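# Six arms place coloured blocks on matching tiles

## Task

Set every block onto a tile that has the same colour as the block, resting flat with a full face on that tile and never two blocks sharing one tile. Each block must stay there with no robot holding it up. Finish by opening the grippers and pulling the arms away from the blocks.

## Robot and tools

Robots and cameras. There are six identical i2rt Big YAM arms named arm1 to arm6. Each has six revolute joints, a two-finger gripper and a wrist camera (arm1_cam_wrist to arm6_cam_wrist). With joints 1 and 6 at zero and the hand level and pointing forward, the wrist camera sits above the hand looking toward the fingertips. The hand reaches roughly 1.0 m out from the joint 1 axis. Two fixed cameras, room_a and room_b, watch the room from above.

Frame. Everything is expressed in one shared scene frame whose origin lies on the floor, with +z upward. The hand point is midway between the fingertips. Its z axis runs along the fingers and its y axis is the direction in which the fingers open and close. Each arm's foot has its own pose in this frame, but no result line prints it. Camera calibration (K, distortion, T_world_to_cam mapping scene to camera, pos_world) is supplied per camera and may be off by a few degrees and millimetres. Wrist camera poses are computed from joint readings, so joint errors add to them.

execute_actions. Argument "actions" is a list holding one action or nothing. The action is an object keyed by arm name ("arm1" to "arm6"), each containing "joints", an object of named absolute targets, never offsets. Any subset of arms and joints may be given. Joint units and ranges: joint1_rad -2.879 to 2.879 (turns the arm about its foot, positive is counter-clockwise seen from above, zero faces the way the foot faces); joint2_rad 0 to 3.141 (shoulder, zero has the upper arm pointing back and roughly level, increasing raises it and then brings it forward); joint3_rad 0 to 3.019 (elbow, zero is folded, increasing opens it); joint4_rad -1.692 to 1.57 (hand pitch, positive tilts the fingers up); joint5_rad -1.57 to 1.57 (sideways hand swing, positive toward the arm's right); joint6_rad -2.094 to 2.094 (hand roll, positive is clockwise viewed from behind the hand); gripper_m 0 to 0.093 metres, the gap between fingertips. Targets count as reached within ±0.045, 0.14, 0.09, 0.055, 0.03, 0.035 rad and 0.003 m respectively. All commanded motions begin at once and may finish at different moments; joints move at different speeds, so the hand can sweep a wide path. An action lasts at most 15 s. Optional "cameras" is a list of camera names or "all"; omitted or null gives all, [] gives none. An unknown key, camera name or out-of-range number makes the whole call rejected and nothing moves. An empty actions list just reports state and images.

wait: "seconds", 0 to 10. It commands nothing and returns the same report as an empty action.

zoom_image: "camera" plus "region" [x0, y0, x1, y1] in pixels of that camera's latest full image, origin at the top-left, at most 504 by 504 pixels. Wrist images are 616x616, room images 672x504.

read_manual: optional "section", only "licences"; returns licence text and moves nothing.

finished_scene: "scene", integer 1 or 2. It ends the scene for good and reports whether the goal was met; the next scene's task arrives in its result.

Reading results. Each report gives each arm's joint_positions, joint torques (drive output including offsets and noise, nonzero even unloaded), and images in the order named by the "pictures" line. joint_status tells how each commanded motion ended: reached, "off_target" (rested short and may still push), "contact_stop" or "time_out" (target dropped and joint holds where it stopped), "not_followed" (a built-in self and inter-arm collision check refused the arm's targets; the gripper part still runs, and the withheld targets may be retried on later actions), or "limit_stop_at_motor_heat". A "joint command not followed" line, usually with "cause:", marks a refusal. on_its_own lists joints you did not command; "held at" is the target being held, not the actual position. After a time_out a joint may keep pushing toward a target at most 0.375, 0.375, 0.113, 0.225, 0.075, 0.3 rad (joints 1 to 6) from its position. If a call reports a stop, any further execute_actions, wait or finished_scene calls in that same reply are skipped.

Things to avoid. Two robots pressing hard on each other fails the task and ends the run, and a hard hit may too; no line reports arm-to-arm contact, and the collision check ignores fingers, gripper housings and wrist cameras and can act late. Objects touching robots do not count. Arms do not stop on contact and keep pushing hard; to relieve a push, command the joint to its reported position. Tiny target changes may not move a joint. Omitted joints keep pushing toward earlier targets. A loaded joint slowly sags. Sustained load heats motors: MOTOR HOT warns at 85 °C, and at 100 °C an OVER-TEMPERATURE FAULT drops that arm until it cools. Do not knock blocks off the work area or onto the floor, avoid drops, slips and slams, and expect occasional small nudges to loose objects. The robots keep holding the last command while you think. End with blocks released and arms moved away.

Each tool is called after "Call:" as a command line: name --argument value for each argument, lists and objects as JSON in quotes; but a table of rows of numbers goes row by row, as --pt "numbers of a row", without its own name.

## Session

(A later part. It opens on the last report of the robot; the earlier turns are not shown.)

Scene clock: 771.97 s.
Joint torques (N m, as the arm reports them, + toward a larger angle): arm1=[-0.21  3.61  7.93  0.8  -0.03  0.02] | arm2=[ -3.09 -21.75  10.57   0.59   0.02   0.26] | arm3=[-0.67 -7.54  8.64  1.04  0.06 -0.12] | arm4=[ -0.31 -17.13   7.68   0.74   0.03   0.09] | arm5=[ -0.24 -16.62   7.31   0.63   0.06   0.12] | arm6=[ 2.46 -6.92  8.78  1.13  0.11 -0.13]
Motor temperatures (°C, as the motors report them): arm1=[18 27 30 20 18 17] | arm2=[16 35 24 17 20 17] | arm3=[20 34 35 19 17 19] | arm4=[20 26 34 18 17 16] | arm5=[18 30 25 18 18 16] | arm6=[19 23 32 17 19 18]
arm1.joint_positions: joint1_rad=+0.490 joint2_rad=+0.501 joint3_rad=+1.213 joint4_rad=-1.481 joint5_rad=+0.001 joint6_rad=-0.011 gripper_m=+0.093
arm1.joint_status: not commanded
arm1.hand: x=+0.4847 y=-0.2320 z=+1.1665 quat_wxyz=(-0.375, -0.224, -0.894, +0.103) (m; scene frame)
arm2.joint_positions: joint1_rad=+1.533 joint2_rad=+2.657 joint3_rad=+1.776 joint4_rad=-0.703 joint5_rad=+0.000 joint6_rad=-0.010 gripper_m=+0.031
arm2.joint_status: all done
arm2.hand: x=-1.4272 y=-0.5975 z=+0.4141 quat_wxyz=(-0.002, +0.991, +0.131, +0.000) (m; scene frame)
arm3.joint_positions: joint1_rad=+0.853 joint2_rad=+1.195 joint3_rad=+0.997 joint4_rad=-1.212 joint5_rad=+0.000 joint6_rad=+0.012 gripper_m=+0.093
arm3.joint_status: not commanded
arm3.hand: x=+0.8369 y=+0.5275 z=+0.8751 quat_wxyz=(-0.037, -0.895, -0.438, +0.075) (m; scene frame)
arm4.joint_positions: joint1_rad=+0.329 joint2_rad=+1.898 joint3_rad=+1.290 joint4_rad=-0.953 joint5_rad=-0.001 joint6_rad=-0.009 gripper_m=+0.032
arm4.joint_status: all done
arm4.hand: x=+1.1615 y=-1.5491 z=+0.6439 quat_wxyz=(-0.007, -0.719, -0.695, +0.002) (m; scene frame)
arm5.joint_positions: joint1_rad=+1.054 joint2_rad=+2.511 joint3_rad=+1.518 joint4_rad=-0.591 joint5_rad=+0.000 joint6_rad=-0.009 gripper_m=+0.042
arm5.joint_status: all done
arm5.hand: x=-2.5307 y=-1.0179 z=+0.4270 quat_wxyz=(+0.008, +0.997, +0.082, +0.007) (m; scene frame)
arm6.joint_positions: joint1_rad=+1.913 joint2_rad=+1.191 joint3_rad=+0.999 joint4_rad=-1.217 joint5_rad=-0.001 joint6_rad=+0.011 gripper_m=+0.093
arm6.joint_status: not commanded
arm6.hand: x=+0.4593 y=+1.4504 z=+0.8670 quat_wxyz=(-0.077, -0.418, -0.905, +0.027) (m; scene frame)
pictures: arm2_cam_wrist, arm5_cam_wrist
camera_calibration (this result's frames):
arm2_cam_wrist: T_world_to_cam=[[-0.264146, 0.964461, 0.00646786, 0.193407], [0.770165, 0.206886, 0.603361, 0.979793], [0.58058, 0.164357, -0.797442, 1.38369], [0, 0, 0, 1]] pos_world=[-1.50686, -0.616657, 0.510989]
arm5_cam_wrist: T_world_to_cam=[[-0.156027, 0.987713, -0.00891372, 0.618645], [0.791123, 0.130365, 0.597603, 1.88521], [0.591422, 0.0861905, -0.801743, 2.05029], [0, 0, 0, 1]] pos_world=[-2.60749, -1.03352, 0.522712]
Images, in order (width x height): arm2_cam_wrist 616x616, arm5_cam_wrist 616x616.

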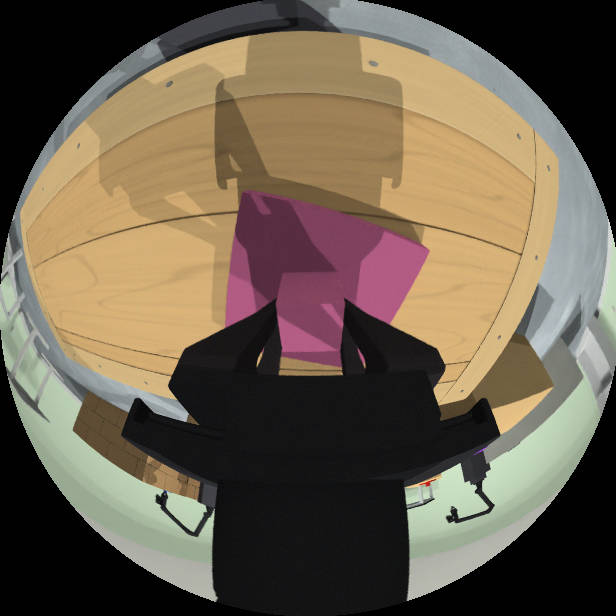

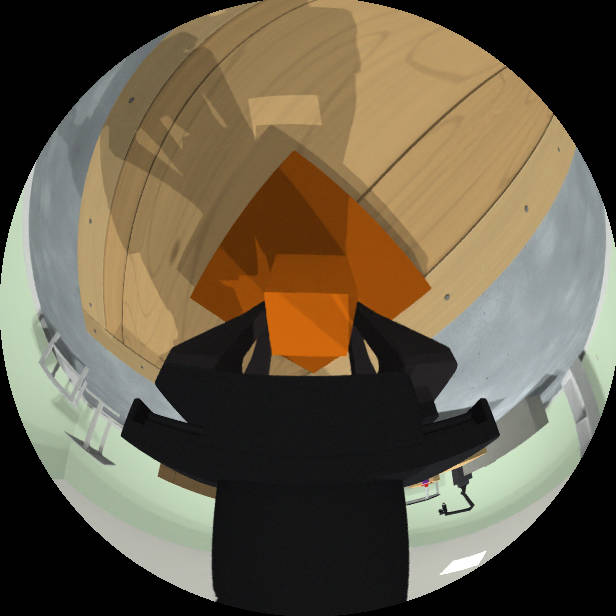

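All three appear to be in contact, judging by the torque drop. Releasing.

Call:
execute_actions --actions '[{"arm2":{"joints":{"joint2_rad":2.655,"joint3_rad":1.78,"gripper_m":0.093}},"arm4":{"joints":{"joint2_rad":1.895,"gripper_m":0.093}},"arm5":{"joints":{"joint2_rad":2.51,"joint3_rad":1.52,"gripper_m":0.093}}}]' --cameras '[]'

Call:
execute_actions --actions '[{"arm2":{"joints":{"joint2_rad":2.0,"joint4_rad":-1.35}},"arm4":{"joints":{"joint2_rad":1.4,"joint4_rad":-1.45}},"arm5":{"joints":{"joint2_rad":1.9,"joint4_rad":-1.2}}}]'

Scene clock: 779.07 s.
Joint torques (N m, as the arm reports them, + toward a larger angle): arm1=[-0.18  3.69  7.92  0.81 -0.03  0.02] | arm2=[ -3.21 -25.43   7.62   0.4    0.     0.24] | arm3=[-0.83 -7.42  8.65  1.04  0.05 -0.12] | arm4=[ -0.32 -20.32   7.69   0.74   0.03   0.08] | arm5=[ -0.25 -19.41   5.14   0.65   0.07   0.12] | arm6=[ 2.52 -6.95  8.74  1.11  0.11 -0.13]
Motor temperatures (°C, as the motors report them): arm1=[18 27 30 20 18 17] | arm2=[16 34 25 17 20 17] | arm3=[20 33 35 19 17 19] | arm4=[20 26 34 18 17 16] | arm5=[18 30 25 18 18 16] | arm6=[19 23 33 17 19 18]
arm1.joint_positions: joint1_rad=+0.490 joint2_rad=+0.501 joint3_rad=+1.213 joint4_rad=-1.481 joint5_rad=+0.001 joint6_rad=-0.011 gripper_m=+0.093
arm1.joint_status: not commanded
arm1.hand: x=+0.4847 y=-0.2320 z=+1.1665 quat_wxyz=(-0.375, -0.224, -0.894, +0.103) (m; scene frame)
arm2.joint_positions: joint1_rad=+1.533 joint2_rad=+2.657 joint3_rad=+1.776 joint4_rad=-0.701 joint5_rad=+0.000 joint6_rad=-0.010 gripper_m=+0.093
arm2.joint_status: all done
arm2.hand: x=-1.4275 y=-0.5975 z=+0.4137 quat_wxyz=(-0.002, +0.991, +0.131, +0.000) (m; scene frame)
arm3.joint_positions: joint1_rad=+0.853 joint2_rad=+1.195 joint3_rad=+0.997 joint4_rad=-1.212 joint5_rad=+0.000 joint6_rad=+0.012 gripper_m=+0.093
arm3.joint_status: not commanded
arm3.hand: x=+0.8369 y=+0.5275 z=+0.8751 quat_wxyz=(-0.037, -0.895, -0.438, +0.075) (m; scene frame)
arm4.joint_positions: joint1_rad=+0.329 joint2_rad=+1.897 joint3_rad=+1.290 joint4_rad=-0.953 joint5_rad=-0.001 joint6_rad=-0.009 gripper_m=+0.093
arm4.joint_status: all done
arm4.hand: x=+1.1615 y=-1.5492 z=+0.6444 quat_wxyz=(-0.008, -0.719, -0.695, +0.002) (m; scene frame)
arm5.joint_positions: joint1_rad=+1.054 joint2_rad=+2.511 joint3_rad=+1.517 joint4_rad=-0.591 joint5_rad=+0.000 joint6_rad=-0.009 gripper_m=+0.093
arm5.joint_status: all done
arm5.hand: x=-2.5303 y=-1.0178 z=+0.4268 quat_wxyz=(+0.008, +0.997, +0.082, +0.007) (m; scene frame)
arm6.joint_positions: joint1_rad=+1.913 joint2_rad=+1.191 joint3_rad=+0.999 joint4_rad=-1.217 joint5_rad=-0.001 joint6_rad=+0.011 gripper_m=+0.093
arm6.joint_status: not commanded
arm6.hand: x=+0.4593 y=+1.4504 z=+0.8670 quat_wxyz=(-0.077, -0.418, -0.905, +0.027) (m; scene frame)
pictures: none
No camera images: the call's "cameras" was empty. Leave "cameras" out to get every camera's image.

Scene clock: 780.77 s.
Joint torques (N m, as the arm reports them, + toward a larger angle): arm1=[-0.18  3.64  7.9   0.82 -0.03  0.02] | arm2=[ -3.3  -23.49  11.58  -0.11   0.02   0.25] | arm3=[-0.79 -7.67  8.69  1.09  0.06 -0.1 ] | arm4=[ -0.31 -13.05   9.57  -0.19   0.03   0.09] | arm5=[ -0.36 -16.78   9.17   0.14   0.07   0.12] | arm6=[ 2.52 -6.92  8.78  1.1   0.11 -0.12]
Motor temperatures (°C, as the motors report them): arm1=[18 27 31 20 18 17] | arm2=[16 34 25 17 20 17] | arm3=[20 33 35 19 17 19] | arm4=[20 26 34 18 17 16] | arm5=[18 30 26 18 18 16] | arm6=[19 23 33 17 19 18]
arm1.joint_positions: joint1_rad=+0.490 joint2_rad=+0.501 joint3_rad=+1.213 joint4_rad=-1.481 joint5_rad=+0.001 joint6_rad=-0.011 gripper_m=+0.093
arm1.joint_status: not commanded
arm1.hand: x=+0.4847 y=-0.2320 z=+1.1665 quat_wxyz=(-0.375, -0.224, -0.894, +0.103) (m; scene frame)
arm2.joint_positions: joint1_rad=+1.533 joint2_rad=+2.012 joint3_rad=+1.770 joint4_rad=-1.343 joint5_rad=+0.000 joint6_rad=-0.010 gripper_m=+0.093
arm2.joint_status: all done
arm2.hand: x=-1.4065 y=-0.5936 z=+0.8139 quat_wxyz=(-0.002, +0.991, +0.131, +0.001) (m; scene frame)
arm3.joint_positions: joint1_rad=+0.853 joint2_rad=+1.195 joint3_rad=+0.997 joint4_rad=-1.212 joint5_rad=+0.000 joint6_rad=+0.012 gripper_m=+0.093
arm3.joint_status: not commanded
arm3.hand: x=+0.8369 y=+0.5275 z=+0.8751 quat_wxyz=(-0.037, -0.895, -0.438, +0.075) (m; scene frame)
arm4.joint_positions: joint1_rad=+0.329 joint2_rad=+1.399 joint3_rad=+1.284 joint4_rad=-1.436 joint5_rad=-0.001 joint6_rad=-0.009 gripper_m=+0.093
arm4.joint_status: all done
arm4.hand: x=+1.1650 y=-1.4329 z=+0.8659 quat_wxyz=(-0.011, -0.719, -0.695, +0.006) (m; scene frame)
arm5.joint_positions: joint1_rad=+1.054 joint2_rad=+1.903 joint3_rad=+1.506 joint4_rad=-1.192 joint5_rad=+0.000 joint6_rad=-0.009 gripper_m=+0.093
arm5.joint_status: all done
arm5.hand: x=-2.5159 y=-1.0102 z=+0.7673 quat_wxyz=(+0.007, +0.997, +0.082, +0.008) (m; scene frame)
arm6.joint_positions: joint1_rad=+1.913 joint2_rad=+1.191 joint3_rad=+0.999 joint4_rad=-1.217 joint5_rad=-0.001 joint6_rad=+0.011 gripper_m=+0.093
arm6.joint_status: not commanded
arm6.hand: x=+0.4593 y=+1.4504 z=+0.8670 quat_wxyz=(-0.077, -0.418, -0.905, +0.027) (m; scene frame)
pictures: arm1_cam_wrist, arm2_cam_wrist, arm3_cam_wrist, arm4_cam_wrist, arm5_cam_wrist, arm6_cam_wrist, room_a, room_b
camera_calibration (this result's frames):
arm1_cam_wrist: T_world_to_cam=[[-0.461298, -0.887192, 0.00970155, 0.00692534], [-0.876716, 0.454117, -0.158577, 0.717298], [0.136283, -0.0816569, -0.987299, 1.18706], [0, 0, 0, 1]] pos_world=[0.470285, -0.222661, 1.28567]
arm2_cam_wrist: T_world_to_cam=[[-0.264151, 0.96446, 0.00643969, 0.192576], [0.76905, 0.206593, 0.604881, 0.718873], [0.582053, 0.164733, -0.79629, 1.69112], [0, 0, 0, 1]] pos_world=[-1.4863, -0.612828, 0.910545]
arm3_cam_wrist: T_world_to_cam=[[-0.786074, 0.617982, -0.0136351, 0.34672], [0.548984, 0.708107, 0.444073, -1.2173], [0.284084, 0.341589, -0.895887, 0.488172], [0, 0, 0, 1]] pos_world=[0.802142, 0.480956, 0.982643]
arm4_cam_wrist: T_world_to_cam=[[-0.999191, 0.03796, -0.0132519, 1.22451], [0.0234286, 0.817556, 0.575372, 0.652346], [0.0326753, 0.574597, -0.817784, 1.61565], [0, 0, 0, 1]] pos_world=[1.15544, -1.50816, 0.962139]
arm5_cam_wrist: T_world_to_cam=[[-0.156048, 0.987709, -0.00891543, 0.616305], [0.789312, 0.130119, 0.600046, 1.66249], [0.593832, 0.0865987, -0.799915, 2.31881], [0, 0, 0, 1]] pos_world=[-2.59303, -1.02586, 0.86278]
arm6_cam_wrist: T_world_to_cam=[[-0.758244, -0.651921, -0.00803771, 1.29681], [-0.585942, 0.675995, 0.446881, -1.09116], [-0.285898, 0.343554, -0.894557, 0.531261], [0, 0, 0, 1]] pos_world=[0.495828, 1.40052, 0.973284]
Images, in order (width x height): arm1_cam_wrist 616x616, arm2_cam_wrist 616x616, arm3_cam_wrist 616x616, arm4_cam_wrist 616x616, arm5_cam_wrist 616x616, arm6_cam_wrist 616x616, room_a 672x504, room_b 672x504.

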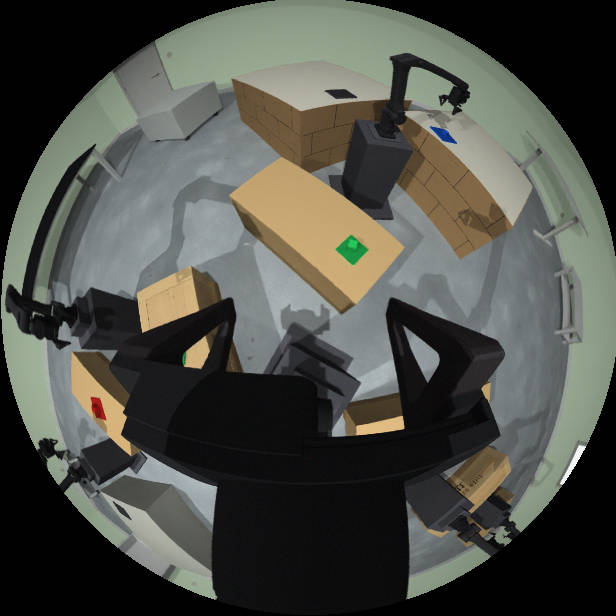

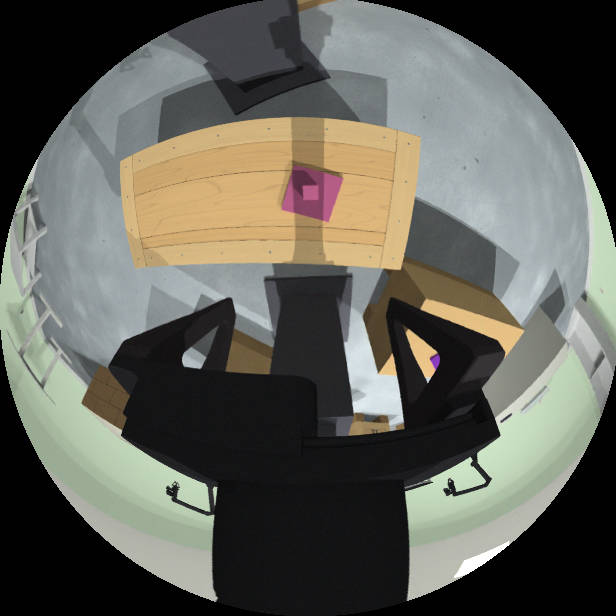

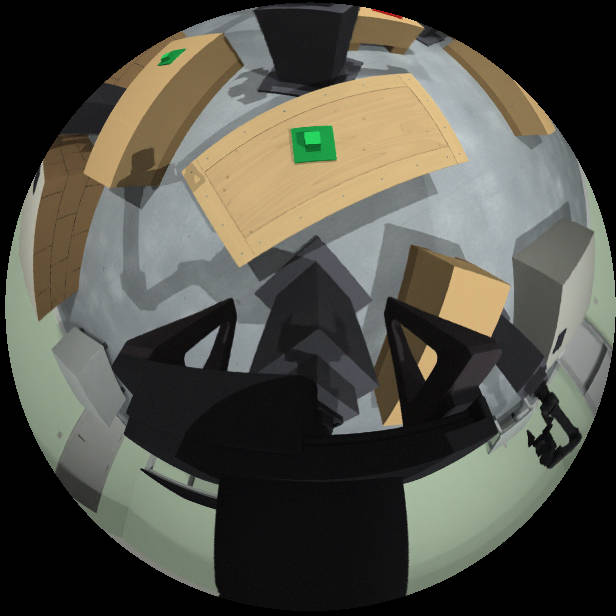

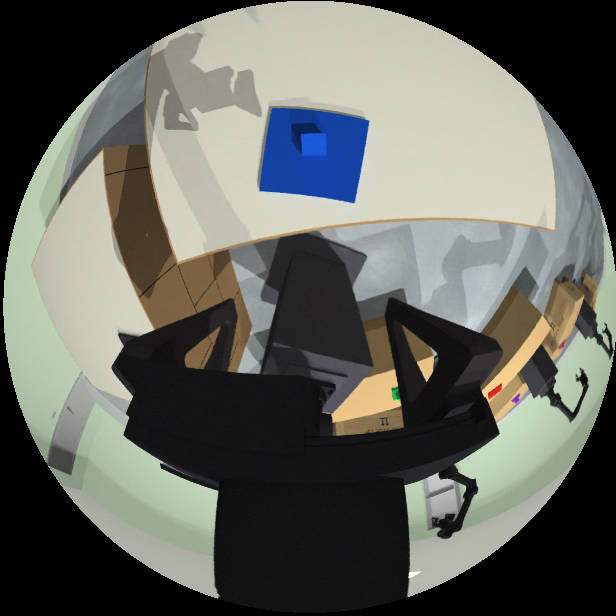

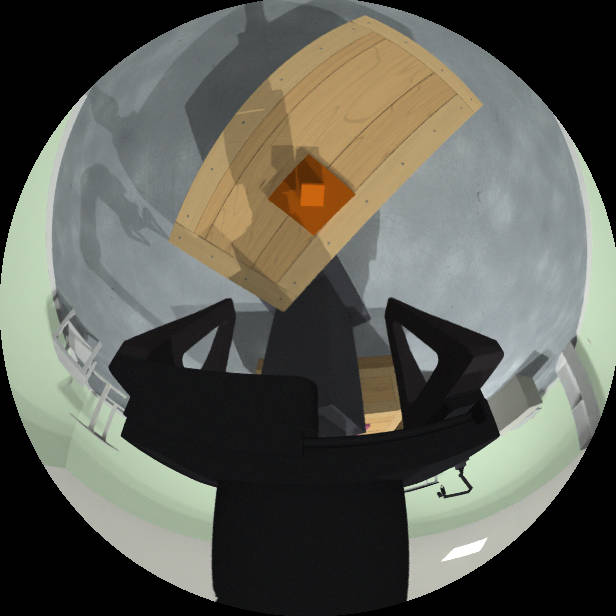

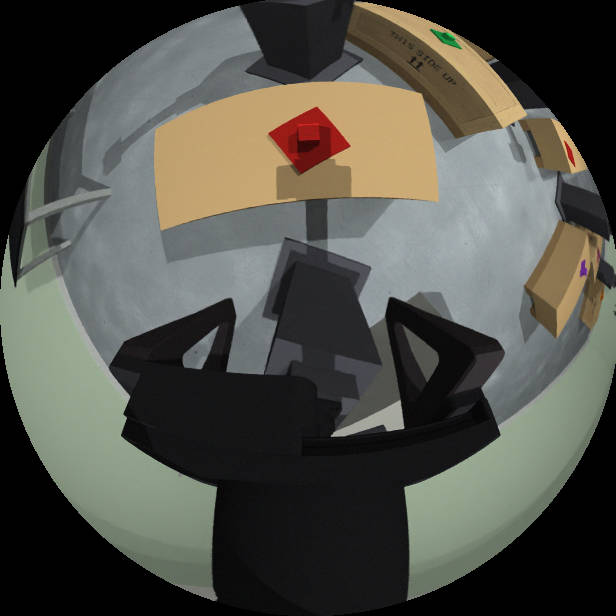

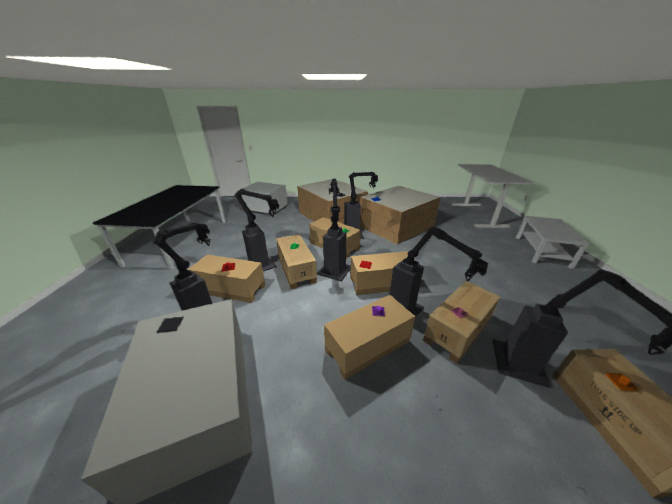

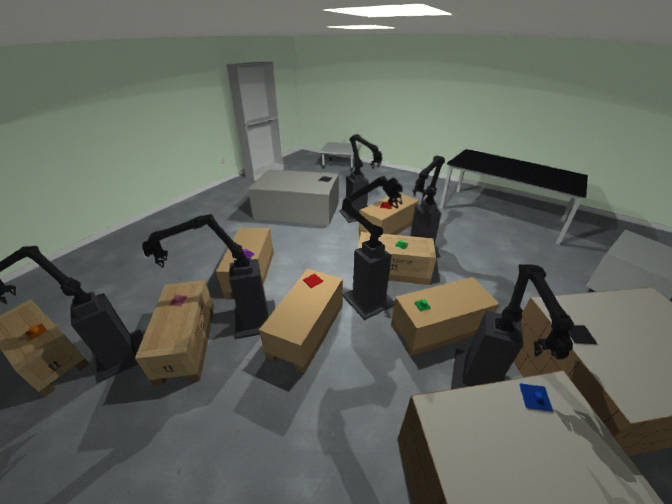

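Call:
finished_scene --scene 1

The scene is finished: the task was done.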